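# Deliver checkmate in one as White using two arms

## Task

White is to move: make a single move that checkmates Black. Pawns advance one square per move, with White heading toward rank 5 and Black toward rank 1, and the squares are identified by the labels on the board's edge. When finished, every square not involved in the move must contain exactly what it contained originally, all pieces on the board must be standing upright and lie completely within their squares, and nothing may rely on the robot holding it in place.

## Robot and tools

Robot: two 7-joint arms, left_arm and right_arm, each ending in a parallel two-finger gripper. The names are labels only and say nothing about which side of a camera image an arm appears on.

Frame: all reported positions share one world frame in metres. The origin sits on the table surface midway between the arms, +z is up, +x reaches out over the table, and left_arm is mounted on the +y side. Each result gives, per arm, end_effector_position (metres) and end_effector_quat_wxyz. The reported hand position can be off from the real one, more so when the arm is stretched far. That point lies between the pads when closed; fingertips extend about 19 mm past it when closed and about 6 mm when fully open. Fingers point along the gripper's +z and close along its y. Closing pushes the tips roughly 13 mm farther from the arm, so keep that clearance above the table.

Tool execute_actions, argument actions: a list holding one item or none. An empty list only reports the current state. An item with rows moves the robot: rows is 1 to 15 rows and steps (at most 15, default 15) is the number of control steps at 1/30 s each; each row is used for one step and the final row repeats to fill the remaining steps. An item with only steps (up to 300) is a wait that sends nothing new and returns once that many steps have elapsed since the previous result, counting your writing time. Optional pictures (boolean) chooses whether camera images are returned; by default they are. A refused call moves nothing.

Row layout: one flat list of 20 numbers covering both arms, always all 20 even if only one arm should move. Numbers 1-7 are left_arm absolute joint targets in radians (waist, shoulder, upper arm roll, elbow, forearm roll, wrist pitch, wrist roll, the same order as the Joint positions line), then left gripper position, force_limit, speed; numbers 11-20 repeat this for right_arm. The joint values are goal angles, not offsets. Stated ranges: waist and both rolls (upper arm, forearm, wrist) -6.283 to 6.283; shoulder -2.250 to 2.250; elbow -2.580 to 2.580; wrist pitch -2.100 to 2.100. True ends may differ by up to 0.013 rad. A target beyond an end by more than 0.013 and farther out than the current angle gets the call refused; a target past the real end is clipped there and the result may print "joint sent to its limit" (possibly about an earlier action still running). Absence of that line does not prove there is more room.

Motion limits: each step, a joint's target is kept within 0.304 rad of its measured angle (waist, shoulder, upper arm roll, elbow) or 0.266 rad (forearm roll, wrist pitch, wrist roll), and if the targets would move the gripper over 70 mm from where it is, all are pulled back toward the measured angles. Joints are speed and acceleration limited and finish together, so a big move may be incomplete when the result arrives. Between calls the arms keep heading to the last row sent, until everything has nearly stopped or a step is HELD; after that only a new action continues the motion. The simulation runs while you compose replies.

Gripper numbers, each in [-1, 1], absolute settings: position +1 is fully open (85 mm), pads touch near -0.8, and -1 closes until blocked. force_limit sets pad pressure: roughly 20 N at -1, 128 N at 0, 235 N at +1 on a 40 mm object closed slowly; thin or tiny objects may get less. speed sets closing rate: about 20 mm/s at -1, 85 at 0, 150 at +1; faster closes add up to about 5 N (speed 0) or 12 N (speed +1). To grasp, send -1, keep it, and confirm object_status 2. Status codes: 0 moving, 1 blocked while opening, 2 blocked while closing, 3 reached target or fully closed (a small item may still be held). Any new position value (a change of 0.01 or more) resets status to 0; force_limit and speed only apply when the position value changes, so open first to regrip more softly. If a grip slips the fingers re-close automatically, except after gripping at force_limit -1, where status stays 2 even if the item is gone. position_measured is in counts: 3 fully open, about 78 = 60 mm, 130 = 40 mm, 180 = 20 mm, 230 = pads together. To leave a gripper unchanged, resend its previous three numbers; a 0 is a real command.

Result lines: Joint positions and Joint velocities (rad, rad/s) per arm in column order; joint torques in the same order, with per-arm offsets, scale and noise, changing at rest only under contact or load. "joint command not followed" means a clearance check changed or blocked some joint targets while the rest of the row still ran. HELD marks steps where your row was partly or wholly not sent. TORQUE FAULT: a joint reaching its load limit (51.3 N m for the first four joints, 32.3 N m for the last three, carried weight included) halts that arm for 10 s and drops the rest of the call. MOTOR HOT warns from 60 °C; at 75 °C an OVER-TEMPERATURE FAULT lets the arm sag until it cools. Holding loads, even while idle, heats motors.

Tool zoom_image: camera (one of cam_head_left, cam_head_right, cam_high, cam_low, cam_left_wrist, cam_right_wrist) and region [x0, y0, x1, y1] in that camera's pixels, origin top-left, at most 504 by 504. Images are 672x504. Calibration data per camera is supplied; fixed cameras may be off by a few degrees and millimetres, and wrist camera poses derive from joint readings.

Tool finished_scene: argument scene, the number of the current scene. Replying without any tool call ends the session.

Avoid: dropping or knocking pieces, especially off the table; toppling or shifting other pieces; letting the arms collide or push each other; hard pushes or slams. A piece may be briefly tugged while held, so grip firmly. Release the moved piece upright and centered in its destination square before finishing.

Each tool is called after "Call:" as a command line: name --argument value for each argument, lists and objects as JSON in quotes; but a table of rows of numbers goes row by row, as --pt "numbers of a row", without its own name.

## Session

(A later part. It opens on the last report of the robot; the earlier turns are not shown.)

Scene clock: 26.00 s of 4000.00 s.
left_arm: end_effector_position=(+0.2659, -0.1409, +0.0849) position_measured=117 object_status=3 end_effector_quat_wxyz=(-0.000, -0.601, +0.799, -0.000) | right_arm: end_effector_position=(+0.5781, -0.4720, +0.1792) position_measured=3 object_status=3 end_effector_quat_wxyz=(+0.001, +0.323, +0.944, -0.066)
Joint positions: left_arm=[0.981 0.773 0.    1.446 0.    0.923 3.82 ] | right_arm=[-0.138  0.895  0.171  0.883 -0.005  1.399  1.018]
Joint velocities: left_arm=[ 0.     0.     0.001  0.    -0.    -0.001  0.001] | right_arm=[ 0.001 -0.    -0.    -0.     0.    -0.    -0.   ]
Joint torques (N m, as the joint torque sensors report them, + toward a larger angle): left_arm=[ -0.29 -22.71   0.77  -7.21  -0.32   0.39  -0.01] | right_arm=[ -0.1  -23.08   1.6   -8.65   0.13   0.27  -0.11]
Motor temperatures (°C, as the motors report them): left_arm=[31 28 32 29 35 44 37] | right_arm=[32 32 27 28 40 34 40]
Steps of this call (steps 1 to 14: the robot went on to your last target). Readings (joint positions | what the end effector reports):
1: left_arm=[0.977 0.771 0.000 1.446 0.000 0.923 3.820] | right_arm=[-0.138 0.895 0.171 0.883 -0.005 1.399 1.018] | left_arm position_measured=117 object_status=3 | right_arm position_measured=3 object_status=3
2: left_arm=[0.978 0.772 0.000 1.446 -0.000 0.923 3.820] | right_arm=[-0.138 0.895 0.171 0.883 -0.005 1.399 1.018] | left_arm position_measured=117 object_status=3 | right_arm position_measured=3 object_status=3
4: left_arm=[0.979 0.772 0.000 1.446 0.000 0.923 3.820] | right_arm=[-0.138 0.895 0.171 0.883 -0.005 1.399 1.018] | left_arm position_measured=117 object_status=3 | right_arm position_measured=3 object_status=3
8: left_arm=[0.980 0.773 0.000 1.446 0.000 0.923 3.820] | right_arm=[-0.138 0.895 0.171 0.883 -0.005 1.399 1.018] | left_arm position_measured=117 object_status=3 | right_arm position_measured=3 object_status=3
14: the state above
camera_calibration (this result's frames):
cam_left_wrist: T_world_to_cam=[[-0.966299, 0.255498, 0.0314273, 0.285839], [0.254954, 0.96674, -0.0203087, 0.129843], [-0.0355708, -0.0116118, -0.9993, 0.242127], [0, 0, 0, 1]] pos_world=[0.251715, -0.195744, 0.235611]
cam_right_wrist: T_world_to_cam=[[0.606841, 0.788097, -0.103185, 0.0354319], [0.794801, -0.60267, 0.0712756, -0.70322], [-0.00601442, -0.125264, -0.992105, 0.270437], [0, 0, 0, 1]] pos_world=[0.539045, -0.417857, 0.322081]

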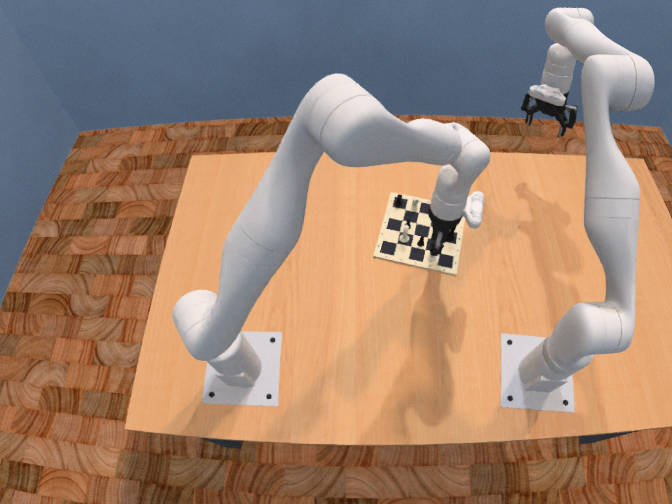

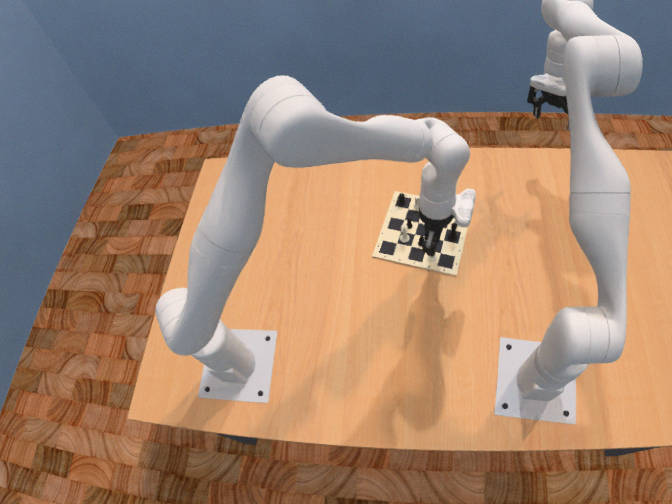

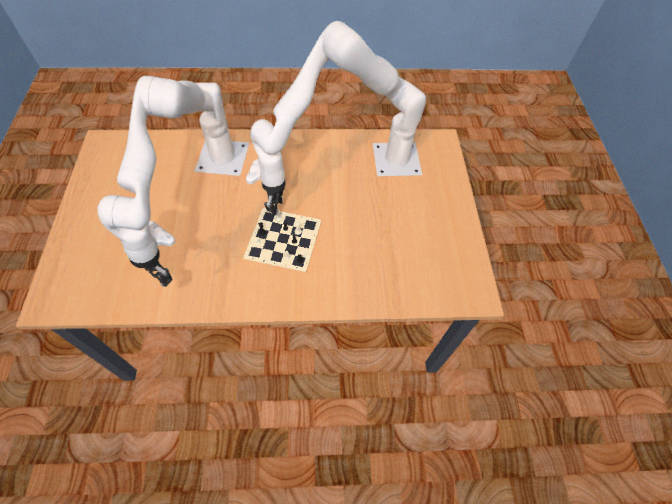

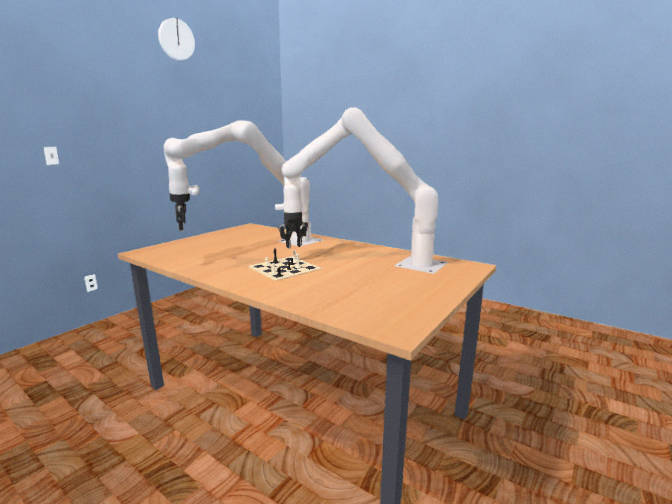

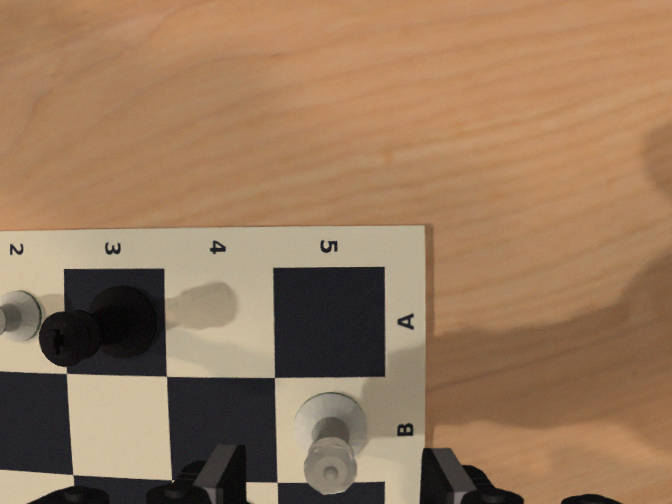

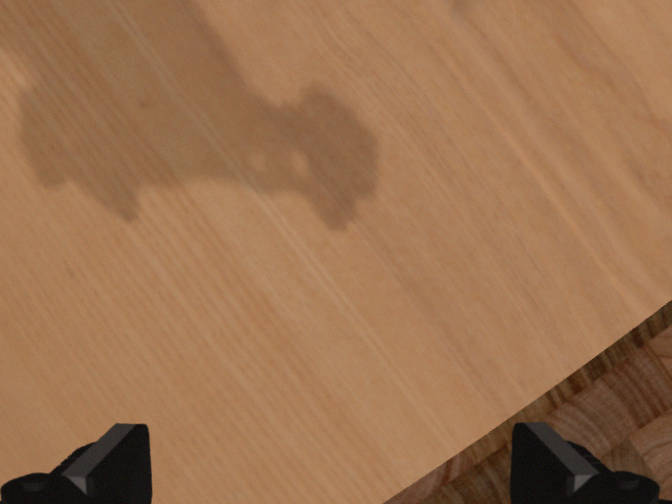

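Call:
execute_actions --actions '[{"rows":[[0.9797,0.8308,0,1.4683,0,0.8425,3.82,0.1,-1,0,-0.138,0.895,0.171,0.883,-0.005,1.399,1.018,1,0,0]]}]' --pictures false

Call:
execute_actions --actions '[{"rows":[[0.9797,0.8308,0,1.4683,0,0.8425,3.82,-1,-0.7,-0.3,-0.138,0.895,0.171,0.883,-0.005,1.399,1.018,1,0,0]]}]' --pictures false

Call:
execute_actions --actions '[{"steps":9}]'

Call:
execute_actions --actions '[{"rows":[[0.9797,0.809,0,1.459,0,0.8736,3.82,-1,-0.7,-0.3,-0.138,0.895,0.171,0.883,-0.005,1.399,1.018,1,0,0]],"steps":8}]' --pictures false

Call:
execute_actions --actions '[{"rows":[[1.0299,0.8583,0,1.3482,0,0.9351,3.87,-1,-0.7,-0.3,-0.138,0.895,0.171,0.883,-0.005,1.399,1.018,1,0,0]]}]'

Scene clock: 39.97 s of 4000.00 s.
left_arm: end_effector_position=(+0.2669, -0.1412, +0.0482) position_measured=117 object_status=3 end_effector_quat_wxyz=(-0.000, -0.602, +0.799, -0.000) | right_arm: end_effector_position=(+0.5781, -0.4720, +0.1792) position_measured=3 object_status=3 end_effector_quat_wxyz=(+0.001, +0.323, +0.944, -0.066)
Joint positions: left_arm=[ 0.98   0.83  -0.     1.468 -0.     0.843  3.82 ] | right_arm=[-0.138  0.895  0.171  0.883 -0.005  1.399  1.018]
Joint velocities: left_arm=[ 0.     0.004  0.001 -0.     0.001 -0.001 -0.   ] | right_arm=[-0.001 -0.     0.     0.    -0.     0.    -0.   ]
Joint torques (N m, as the joint torque sensors report them, + toward a larger angle): left_arm=[ -0.17 -22.82   0.17  -6.9   -0.25   0.25   0.15] | right_arm=[ -0.15 -23.15   1.66  -8.56   0.09   0.28  -0.19]
Motor temperatures (°C, as the motors report them): left_arm=[31 28 32 29 35 44 37] | right_arm=[32 32 27 28 40 34 40]
Steps of this call (steps 1 to 15: the robot went on to your last target; steps 16 to 90: nothing new was sent; then 10.47 s passed at rest; steps 91 to 105: all 15 steps of this action). Readings (joint positions | what the end effector reports):
91: left_arm=[0.981 0.774 0.000 1.446 0.000 0.922 3.820] | right_arm=[-0.138 0.895 0.171 0.883 -0.005 1.399 1.018] | left_arm position_measured=117 object_status=3 | right_arm position_measured=3 object_status=3
92: left_arm=[0.981 0.779 0.000 1.447 0.000 0.916 3.820] | right_arm=[-0.138 0.895 0.171 0.883 -0.005 1.399 1.018] | left_arm position_measured=117 object_status=3 | right_arm position_measured=3 object_status=3
94: left_arm=[0.980 0.806 0.000 1.456 0.000 0.882 3.820] | right_arm=[-0.138 0.895 0.171 0.883 -0.005 1.399 1.018] | left_arm position_measured=117 object_status=3 | right_arm position_measured=3 object_status=3
98: left_arm=[0.980 0.828 -0.000 1.469 -0.000 0.843 3.820] | right_arm=[-0.138 0.895 0.171 0.883 -0.005 1.399 1.018] | left_arm position_measured=117 object_status=3 | right_arm position_measured=3 object_status=3
105: the state above

Scene clock: 40.47 s of 4000.00 s.
left_arm: end_effector_position=(+0.2669, -0.1412, +0.0480) position_measured=188 object_status=0 end_effector_quat_wxyz=(-0.000, -0.602, +0.799, +0.000) | right_arm: end_effector_position=(+0.5781, -0.4720, +0.1792) position_measured=3 object_status=3 end_effector_quat_wxyz=(+0.001, +0.323, +0.944, -0.066)
Joint positions: left_arm=[0.98  0.831 0.    1.468 0.    0.842 3.82 ] | right_arm=[-0.138  0.895  0.171  0.883 -0.005  1.399  1.018]
Joint velocities: left_arm=[ 0.     0.    -0.    -0.     0.001  0.001 -0.   ] | right_arm=[ 0.     0.     0.    -0.     0.001 -0.    -0.   ]
Joint torques (N m, as the joint torque sensors report them, + toward a larger angle): left_arm=[  0.05 -22.92   0.82  -6.79  -0.12   0.02   0.15] | right_arm=[ -0.05 -23.11   1.76  -8.61   0.13   0.25  -0.2 ]
Motor temperatures (°C, as the motors report them): left_arm=[31 28 32 29 35 44 37] | right_arm=[32 32 27 28 40 34 40]
Steps of this call (steps 1 to 15: all 15 steps of this action). Readings (joint positions | what the end effector reports):
1: left_arm=[0.980 0.831 -0.000 1.468 -0.000 0.843 3.820] | right_arm=[-0.138 0.895 0.171 0.883 -0.005 1.399 1.018] | left_arm position_measured=117 object_status=0 | right_arm position_measured=3 object_status=3
2: left_arm=[0.980 0.831 -0.000 1.468 -0.000 0.843 3.820] | right_arm=[-0.138 0.895 0.171 0.883 -0.005 1.399 1.018] | left_arm position_measured=118 object_status=0 | right_arm position_measured=3 object_status=3
4: left_arm=[0.980 0.831 -0.000 1.468 0.000 0.842 3.820] | right_arm=[-0.138 0.895 0.171 0.883 -0.005 1.399 1.018] | left_arm position_measured=125 object_status=0 | right_arm position_measured=3 object_status=3
8: left_arm=[0.980 0.831 -0.000 1.468 0.000 0.842 3.820] | right_arm=[-0.138 0.895 0.171 0.883 -0.005 1.399 1.018] | left_arm position_measured=147 object_status=0 | right_arm position_measured=3 object_status=3
15: the state above

Scene clock: 40.77 s of 4000.00 s.
left_arm: end_effector_position=(+0.2669, -0.1412, +0.0480) position_measured=199 object_status=2 end_effector_quat_wxyz=(-0.000, -0.602, +0.799, -0.000) | right_arm: end_effector_position=(+0.5781, -0.4720, +0.1792) position_measured=3 object_status=3 end_effector_quat_wxyz=(+0.001, +0.323, +0.944, -0.066)
Joint positions: left_arm=[0.98  0.831 0.    1.468 0.    0.843 3.82 ] | right_arm=[-0.138  0.895  0.171  0.883 -0.005  1.399  1.018]
Joint velocities: left_arm=[-0.    -0.     0.    -0.    -0.     0.001  0.   ] | right_arm=[ 0.001 -0.     0.001  0.    -0.002  0.     0.001]
Joint torques (N m, as the joint torque sensors report them, + toward a larger angle): left_arm=[ -0.24 -23.16   0.84  -7.18  -0.22   0.39   0.15] | right_arm=[ -0.18 -23.13   1.79  -8.61   0.13   0.29  -0.14]
Motor temperatures (°C, as the motors report them): left_arm=[31 28 32 29 35 44 37] | right_arm=[32 32 27 28 40 34 40]
Steps of this call (steps 1 to 9: the robot went on to your last target). Readings (joint positions | what the end effector reports):
1: left_arm=[0.980 0.831 0.000 1.468 0.000 0.843 3.820] | right_arm=[-0.138 0.895 0.171 0.883 -0.005 1.399 1.018] | left_arm position_measured=193 object_status=0 | right_arm position_measured=3 object_status=3
2: left_arm=[0.980 0.831 0.000 1.468 0.000 0.843 3.820] | right_arm=[-0.138 0.895 0.171 0.883 -0.005 1.399 1.018] | left_arm position_measured=198 object_status=0 | right_arm position_measured=3 object_status=3
4: left_arm=[0.980 0.831 0.000 1.468 0.000 0.843 3.820] | right_arm=[-0.138 0.895 0.171 0.883 -0.005 1.399 1.018] | left_arm position_measured=199 object_status=0 | right_arm position_measured=3 object_status=3
8: left_arm=[0.980 0.831 0.000 1.468 0.000 0.843 3.820] | right_arm=[-0.138 0.895 0.171 0.883 -0.005 1.399 1.018] | left_arm position_measured=199 object_status=2 | right_arm position_measured=3 object_status=3
9: the state above
camera_calibration (this result's frames):
cam_left_wrist: T_world_to_cam=[[-0.966587, 0.254409, 0.0314043, 0.28796], [0.253864, 0.967026, -0.0203371, 0.129502], [-0.0355427, -0.0116852, -0.9993, 0.205257], [0, 0, 0, 1]] pos_world=[0.252758, -0.196092, 0.198704]
cam_right_wrist: T_world_to_cam=[[0.606841, 0.788097, -0.103185, 0.0354319], [0.794801, -0.60267, 0.0712755, -0.70322], [-0.0060146, -0.125265, -0.992105, 0.270437], [0, 0, 0, 1]] pos_world=[0.539045, -0.417857, 0.32208]

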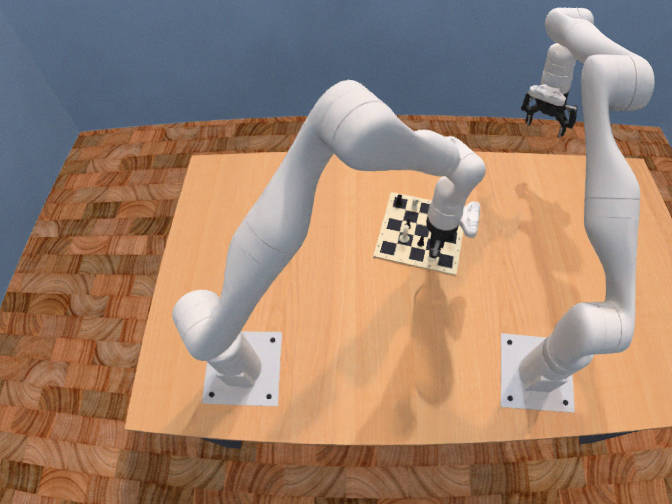

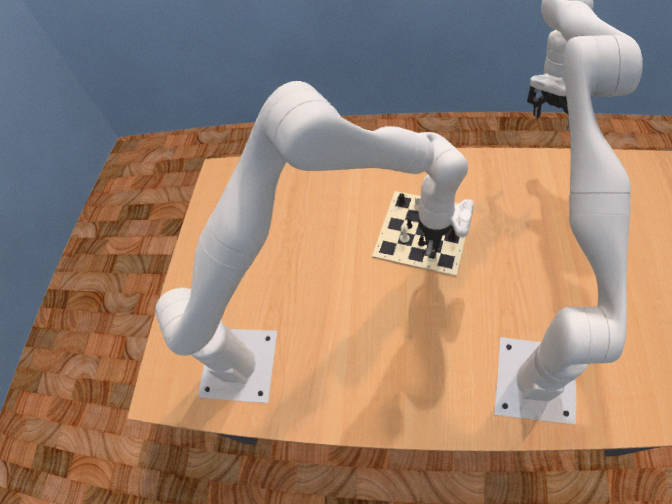

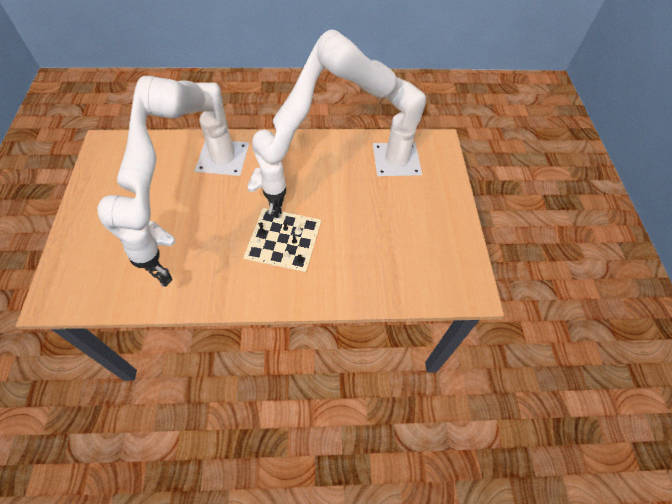

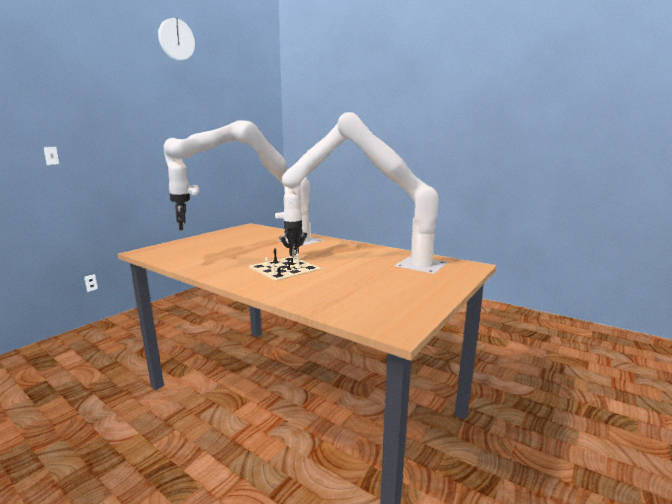

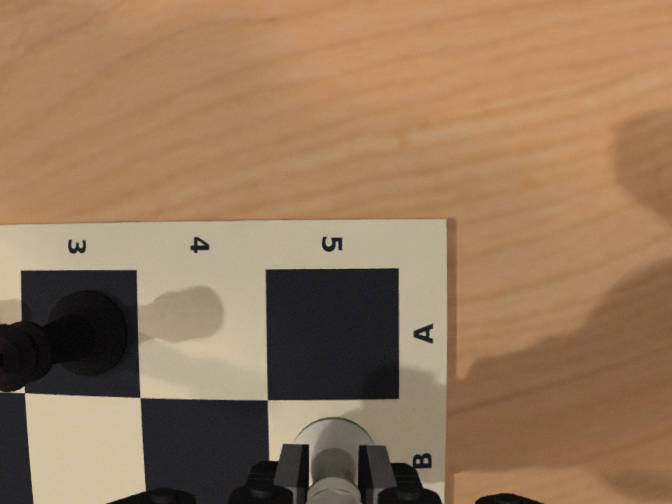

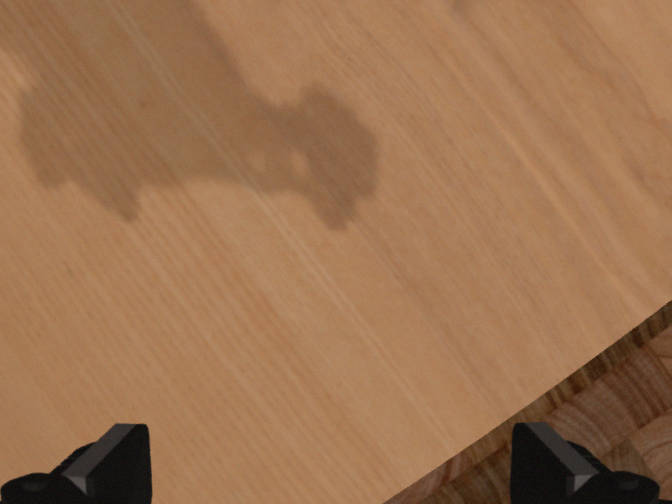

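Scene clock: 41.03 s of 4000.00 s.
left_arm: end_effector_position=(+0.2669, -0.1412, +0.0617) position_measured=199 object_status=2 end_effector_quat_wxyz=(+0.000, -0.602, +0.799, +0.000) | right_arm: end_effector_position=(+0.5781, -0.4720, +0.1792) position_measured=3 object_status=3 end_effector_quat_wxyz=(+0.001, +0.323, +0.944, -0.066)
Joint positions: left_arm=[0.98  0.81  0.    1.459 0.    0.874 3.82 ] | right_arm=[-0.138  0.895  0.171  0.883 -0.005  1.399  1.018]
Joint velocities: left_arm=[-0.    -0.006 -0.     0.001 -0.     0.001 -0.   ] | right_arm=[-0.    -0.    -0.     0.    -0.001  0.    -0.   ]
Joint torques (N m, as the joint torque sensors report them, + toward a larger angle): left_arm=[  0.15 -23.45   0.76  -7.56  -0.25   0.34   0.11] | right_arm=[ -0.1  -23.19   1.72  -8.54   0.17   0.25  -0.19]
Motor temperatures (°C, as the motors report them): left_arm=[31 28 32 29 35 44 37] | right_arm=[32 32 27 28 40 34 40]
Steps of this call (steps 1 to 8: all 8 steps of this action). Readings (joint positions | what the end effector reports):
1: left_arm=[0.980 0.830 0.000 1.468 0.000 0.843 3.820] | right_arm=[-0.138 0.895 0.171 0.883 -0.005 1.399 1.018] | left_arm position_measured=199 object_status=2 | right_arm position_measured=3 object_status=3
2: left_arm=[0.980 0.824 -0.000 1.467 -0.000 0.850 3.820] | right_arm=[-0.138 0.895 0.171 0.883 -0.005 1.399 1.018] | left_arm position_measured=199 object_status=2 | right_arm position_measured=3 object_status=3
4: left_arm=[0.980 0.811 -0.000 1.460 -0.000 0.870 3.820] | right_arm=[-0.138 0.895 0.171 0.883 -0.005 1.399 1.018] | left_arm position_measured=199 object_status=2 | right_arm position_measured=3 object_status=3
8: the state above

Scene clock: 41.53 s of 4000.00 s.
left_arm: end_effector_position=(+0.2577, -0.1773, +0.0623) position_measured=199 object_status=2 end_effector_quat_wxyz=(-0.000, -0.602, +0.798, -0.000) | right_arm: end_effector_position=(+0.5781, -0.4720, +0.1792) position_measured=3 object_status=3 end_effector_quat_wxyz=(+0.001, +0.323, +0.944, -0.066)
Joint positions: left_arm=[ 1.029  0.857 -0.     1.348 -0.     0.935  3.87 ] | right_arm=[-0.138  0.895  0.171  0.883 -0.005  1.399  1.018]
Joint velocities: left_arm=[ 0.005  0.008  0.001 -0.002 -0.     0.001  0.   ] | right_arm=[ 0.    -0.001 -0.001  0.    -0.002 -0.    -0.001]
Joint torques (N m, as the joint torque sensors report them, + toward a larger angle): left_arm=[ -0.43 -23.65   0.72  -7.26  -0.2    0.04   0.16] | right_arm=[ -0.08 -23.28   1.57  -8.44   0.11   0.31  -0.19]
Motor temperatures (°C, as the motors report them): left_arm=[31 28 32 29 35 44 37] | right_arm=[32 32 27 28 40 34 40]
Steps of this call (steps 1 to 15: all 15 steps of this action). Readings (joint positions | what the end effector reports):
1: left_arm=[0.980 0.810 -0.000 1.458 -0.000 0.874 3.820] | right_arm=[-0.138 0.895 0.171 0.883 -0.005 1.399 1.018] | left_arm position_measured=199 object_status=2 | right_arm position_measured=3 object_status=3
2: left_arm=[0.983 0.813 -0.001 1.453 -0.000 0.877 3.822] | right_arm=[-0.138 0.895 0.171 0.883 -0.005 1.399 1.018] | left_arm position_measured=199 object_status=2 | right_arm position_measured=3 object_status=3
4: left_arm=[0.995 0.827 -0.002 1.427 -0.001 0.891 3.834] | right_arm=[-0.138 0.895 0.171 0.883 -0.005 1.399 1.018] | left_arm position_measured=199 object_status=2 | right_arm position_measured=3 object_status=3
8: left_arm=[1.026 0.854 0.001 1.358 0.001 0.930 3.866] | right_arm=[-0.138 0.895 0.171 0.883 -0.005 1.399 1.018] | left_arm position_measured=199 object_status=2 | right_arm position_measured=3 object_status=3
15: the state above
camera_calibration (this result's frames):
cam_left_wrist: T_world_to_cam=[[-0.966696, 0.254052, 0.0309303, 0.287767], [0.253499, 0.967114, -0.0207338, 0.167143], [-0.0351806, -0.0122025, -0.999306, 0.218636], [0, 0, 0, 1]] pos_world=[0.243504, -0.232086, 0.213049]
cam_right_wrist: T_world_to_cam=[[0.606841, 0.788097, -0.103185, 0.035432], [0.794801, -0.60267, 0.0712755, -0.70322], [-0.00601457, -0.125265, -0.992105, 0.270437], [0, 0, 0, 1]] pos_world=[0.539044, -0.417857, 0.32208]

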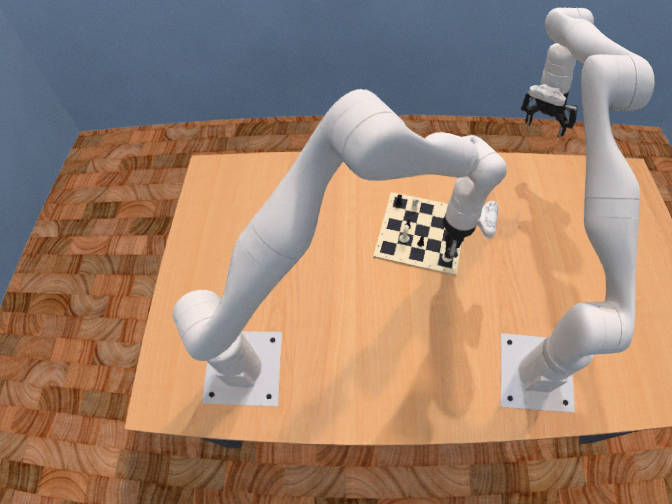

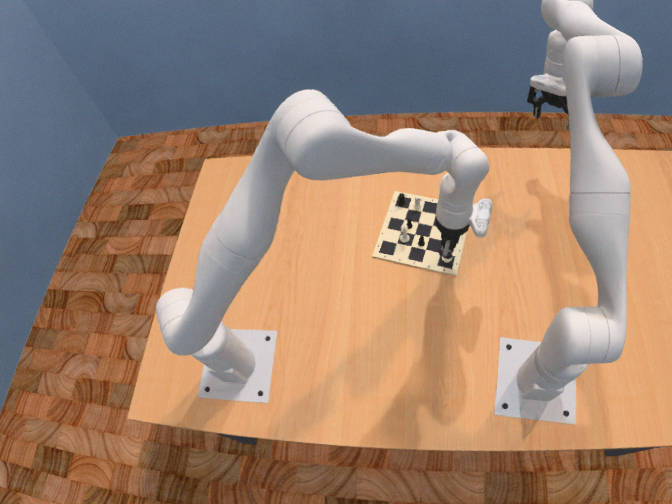

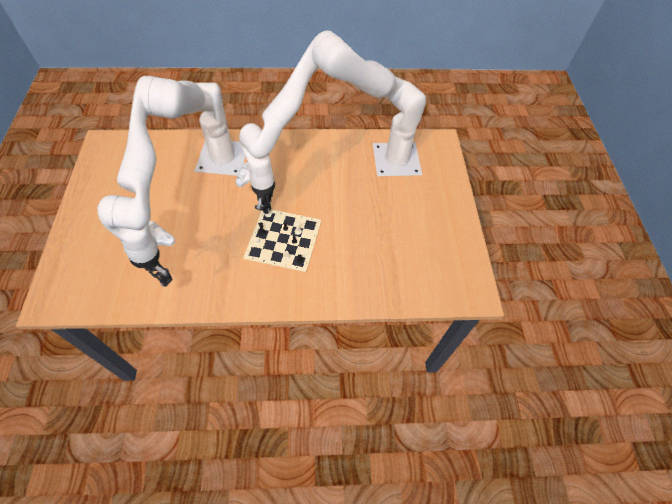

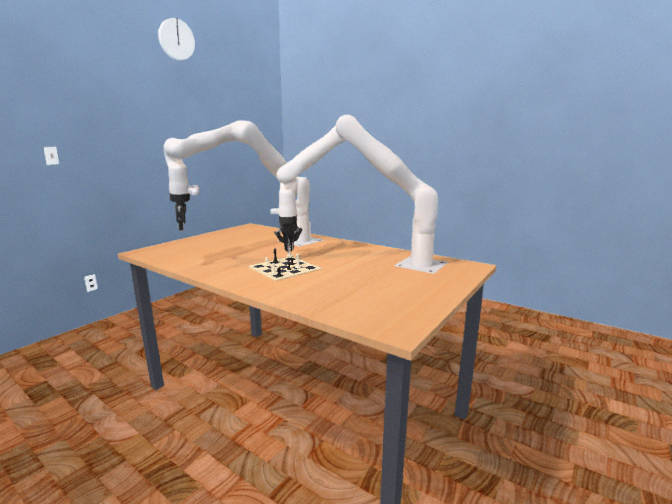

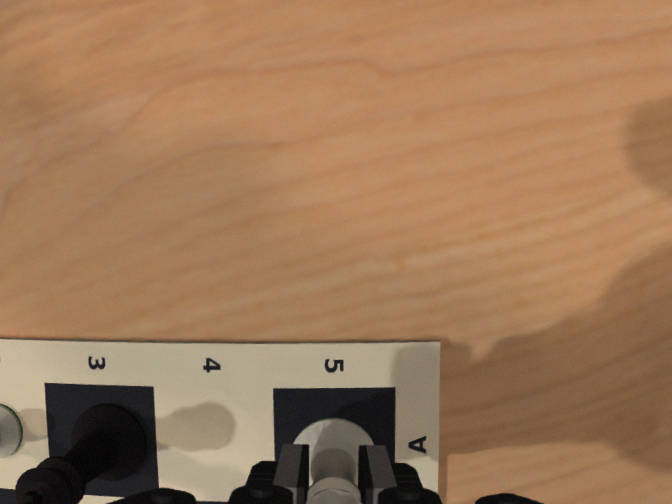

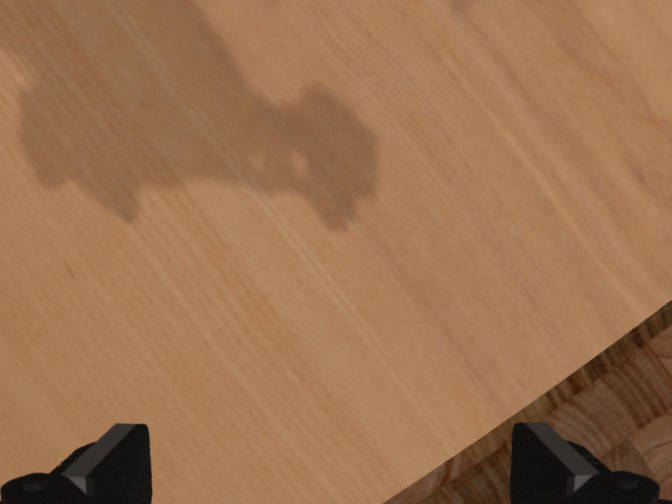

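Call:
execute_actions --actions '[{"rows":[[1.0299,0.8775,0,1.3565,0,0.9076,3.87,-1,-0.7,-0.3,-0.138,0.895,0.171,0.883,-0.005,1.399,1.018,1,0,0]],"steps":12}]' --pictures false

Call:
execute_actions --actions '[{"rows":[[1.0299,0.8775,0,1.3565,0,0.9076,3.87,-0.1,-0.7,-0.3,-0.138,0.895,0.171,0.883,-0.005,1.399,1.018,1,0,0]],"steps":10}]' --pictures false

Call:
execute_actions --actions '[{"rows":[[1.0299,0.821,0,1.328,0,0.9926,3.87,-0.1,-0.7,-0.3,-0.138,0.895,0.171,0.883,-0.005,1.399,1.018,1,0,0]]}]'

Scene clock: 47.03 s of 4000.00 s.
left_arm: end_effector_position=(+0.2574, -0.1774, +0.0490) position_measured=199 object_status=2 end_effector_quat_wxyz=(-0.000, -0.602, +0.799, -0.000) | right_arm: end_effector_position=(+0.5781, -0.4720, +0.1792) position_measured=3 object_status=3 end_effector_quat_wxyz=(+0.001, +0.323, +0.944, -0.066)
Joint positions: left_arm=[1.03  0.877 0.    1.357 0.    0.908 3.87 ] | right_arm=[-0.138  0.895  0.171  0.883 -0.005  1.399  1.018]
Joint velocities: left_arm=[-0.     0.001  0.    -0.     0.001 -0.001 -0.001] | right_arm=[-0.001 -0.     0.001  0.    -0.002 -0.     0.001]
Joint torques (N m, as the joint torque sensors report them, + toward a larger angle): left_arm=[ -0.14 -23.83   0.29  -7.23  -0.23   0.4    0.16] | right_arm=[ -0.16 -23.19   1.63  -8.51   0.15   0.34  -0.11]
Motor temperatures (°C, as the motors report them): left_arm=[31 28 32 29 35 44 37] | right_arm=[32 32 27 28 40 34 40]
Steps of this call (steps 1 to 15: the robot went on to your last target; steps 16 to 90: nothing new was sent; then 2.10 s passed at rest; steps 91 to 102: all 12 steps of this action). Readings (joint positions | what the end effector reports):
91: left_arm=[1.030 0.859 0.000 1.348 -0.000 0.934 3.870] | right_arm=[-0.138 0.895 0.171 0.883 -0.005 1.399 1.018] | left_arm position_measured=199 object_status=2 | right_arm position_measured=3 object_status=3
92: left_arm=[1.030 0.864 0.000 1.350 0.000 0.928 3.870] | right_arm=[-0.138 0.895 0.171 0.883 -0.005 1.399 1.018] | left_arm position_measured=199 object_status=2 | right_arm position_measured=3 object_status=3
94: left_arm=[1.030 0.876 0.000 1.356 0.000 0.910 3.870] | right_arm=[-0.138 0.895 0.171 0.883 -0.005 1.399 1.018] | left_arm position_measured=199 object_status=2 | right_arm position_measured=3 object_status=3
98: left_arm=[1.030 0.877 -0.000 1.357 -0.000 0.908 3.870] | right_arm=[-0.138 0.895 0.171 0.883 -0.005 1.399 1.018] | left_arm position_measured=199 object_status=2 | right_arm position_measured=3 object_status=3
102: the state above

Scene clock: 47.37 s of 4000.00 s.
left_arm: end_effector_position=(+0.2573, -0.1773, +0.0489) position_measured=157 object_status=0 end_effector_quat_wxyz=(-0.000, -0.602, +0.799, -0.000) | right_arm: end_effector_position=(+0.5781, -0.4720, +0.1792) position_measured=3 object_status=3 end_effector_quat_wxyz=(+0.001, +0.323, +0.944, -0.066)
Joint positions: left_arm=[1.03  0.877 0.    1.356 0.    0.908 3.87 ] | right_arm=[-0.138  0.895  0.171  0.883 -0.005  1.399  1.018]
Joint velocities: left_arm=[ 0.     0.001 -0.    -0.    -0.001  0.    -0.   ] | right_arm=[-0.     0.     0.    -0.     0.002 -0.     0.001]
Joint torques (N m, as the joint torque sensors report them, + toward a larger angle): left_arm=[ -0.02 -23.95   0.89  -7.49  -0.25   0.24   0.09] | right_arm=[  0.03 -23.03   1.64  -8.51   0.09   0.26  -0.1 ]
Motor temperatures (°C, as the motors report them): left_arm=[31 28 32 29 35 44 37] | right_arm=[32 32 27 28 40 34 40]
Steps of this call (steps 1 to 10: all 10 steps of this action). Readings (joint positions | what the end effector reports):
1: left_arm=[1.030 0.877 0.000 1.357 0.000 0.908 3.870] | right_arm=[-0.138 0.895 0.171 0.883 -0.005 1.399 1.018] | left_arm position_measured=199 object_status=0 | right_arm position_measured=3 object_status=3
2: left_arm=[1.030 0.877 -0.000 1.357 -0.000 0.908 3.870] | right_arm=[-0.138 0.895 0.171 0.883 -0.005 1.399 1.018] | left_arm position_measured=199 object_status=0 | right_arm position_measured=3 object_status=3
4: left_arm=[1.030 0.877 0.000 1.356 0.000 0.908 3.870] | right_arm=[-0.138 0.895 0.171 0.883 -0.005 1.399 1.018] | left_arm position_measured=191 object_status=0 | right_arm position_measured=3 object_status=3
8: left_arm=[1.030 0.877 0.000 1.356 0.000 0.908 3.870] | right_arm=[-0.138 0.895 0.171 0.883 -0.005 1.399 1.018] | left_arm position_measured=169 object_status=0 | right_arm position_measured=3 object_status=3
10: the state above

Scene clock: 47.87 s of 4000.00 s.
left_arm: end_effector_position=(+0.2572, -0.1772, +0.0883) position_measured=141 object_status=3 end_effector_quat_wxyz=(+0.000, -0.602, +0.799, +0.000) | right_arm: end_effector_position=(+0.5781, -0.4720, +0.1792) position_measured=3 object_status=3 end_effector_quat_wxyz=(+0.001, +0.323, +0.944, -0.066)
Joint positions: left_arm=[ 1.03   0.821 -0.     1.328 -0.     0.993  3.87 ] | right_arm=[-0.138  0.895  0.171  0.883 -0.005  1.399  1.018]
Joint velocities: left_arm=[-0.    -0.003  0.    -0.     0.     0.001 -0.001] | right_arm=[-0.     0.001  0.001  0.    -0.    -0.     0.   ]
Joint torques (N m, as the joint torque sensors report them, + toward a larger angle): left_arm=[  0.34 -23.33   0.57  -7.79  -0.5    0.37  -0.09] | right_arm=[ -0.26 -23.21   1.66  -8.44   0.18   0.22  -0.18]
Motor temperatures (°C, as the motors report them): left_arm=[31 28 32 29 35 44 37] | right_arm=[32 32 27 28 40 34 40]
Steps of this call (steps 1 to 15: all 15 steps of this action). Readings (joint positions | what the end effector reports):
1: left_arm=[1.030 0.877 -0.000 1.356 0.000 0.908 3.870] | right_arm=[-0.138 0.895 0.171 0.883 -0.005 1.399 1.018] | left_arm position_measured=151 object_status=0 | right_arm position_measured=3 object_status=3
2: left_arm=[1.030 0.871 -0.000 1.355 -0.000 0.915 3.870] | right_arm=[-0.138 0.895 0.171 0.883 -0.005 1.399 1.018] | left_arm position_measured=147 object_status=0 | right_arm position_measured=3 object_status=3
4: left_arm=[1.030 0.845 -0.000 1.343 -0.000 0.952 3.870] | right_arm=[-0.138 0.895 0.171 0.883 -0.005 1.399 1.018] | left_arm position_measured=143 object_status=0 | right_arm position_measured=3 object_status=3
8: left_arm=[1.030 0.823 0.000 1.327 0.000 0.992 3.870] | right_arm=[-0.138 0.895 0.171 0.883 -0.005 1.399 1.018] | left_arm position_measured=141 object_status=0 | right_arm position_measured=3 object_status=3
15: the state above
camera_calibration (this result's frames):
cam_left_wrist: T_world_to_cam=[[-0.966534, 0.25458, 0.0316337, 0.286476], [0.254041, 0.966984, -0.0201083, 0.167476], [-0.0357085, -0.0113991, -0.999297, 0.244824], [0, 0, 0, 1]] pos_world=[0.243086, -0.232087, 0.238957]
cam_right_wrist: T_world_to_cam=[[0.606841, 0.788097, -0.103185, 0.0354319], [0.794801, -0.60267, 0.0712756, -0.70322], [-0.00601446, -0.125265, -0.992105, 0.270437], [0, 0, 0, 1]] pos_world=[0.539045, -0.417857, 0.32208]

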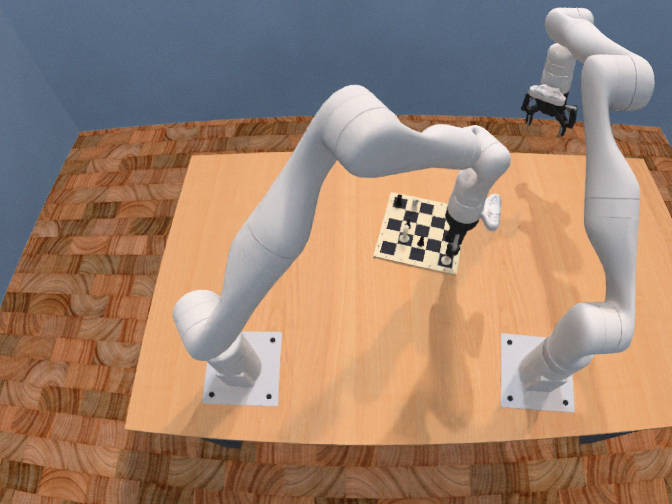

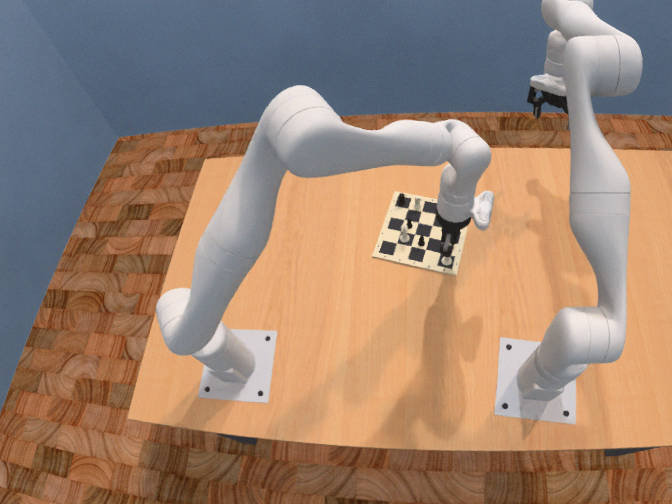

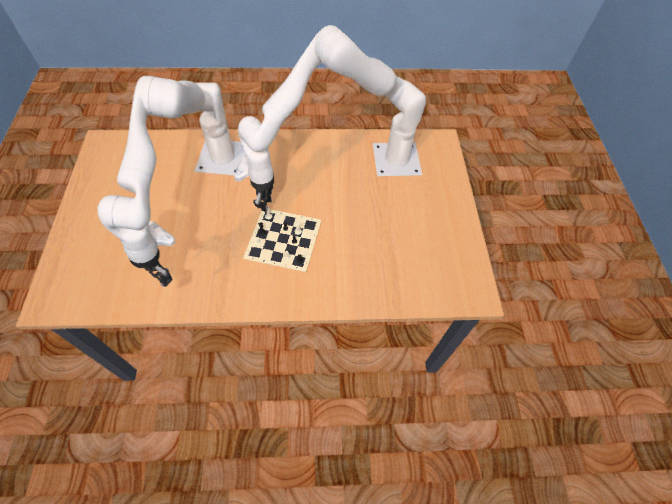

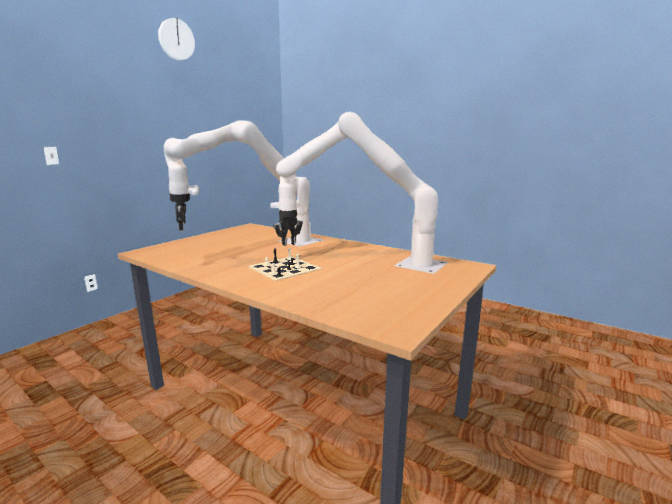

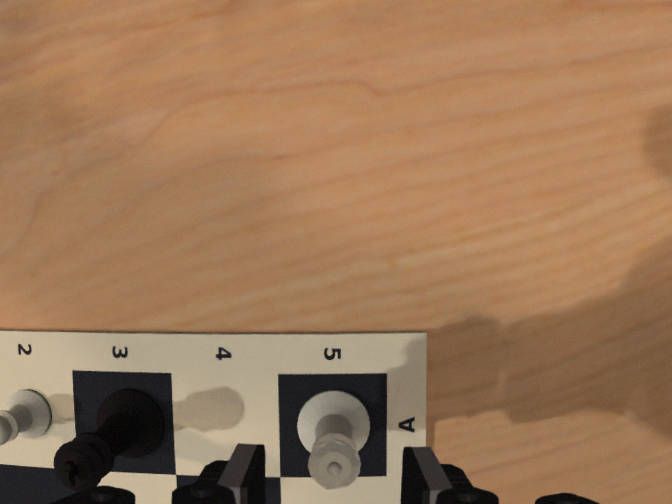

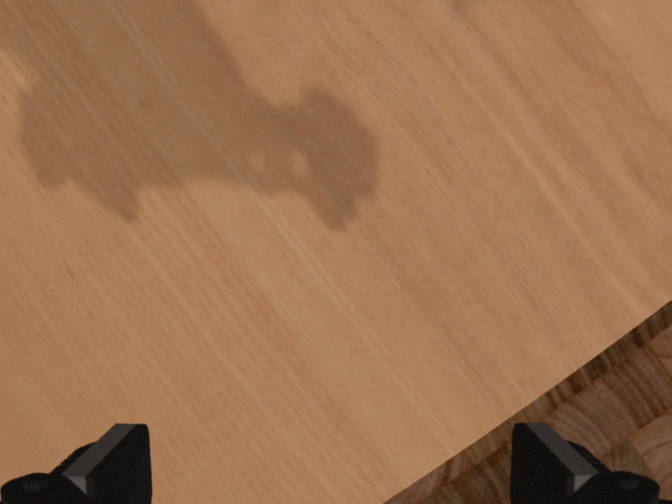

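Call:
finished_scene --scene 2

The scene is finished: the task was done.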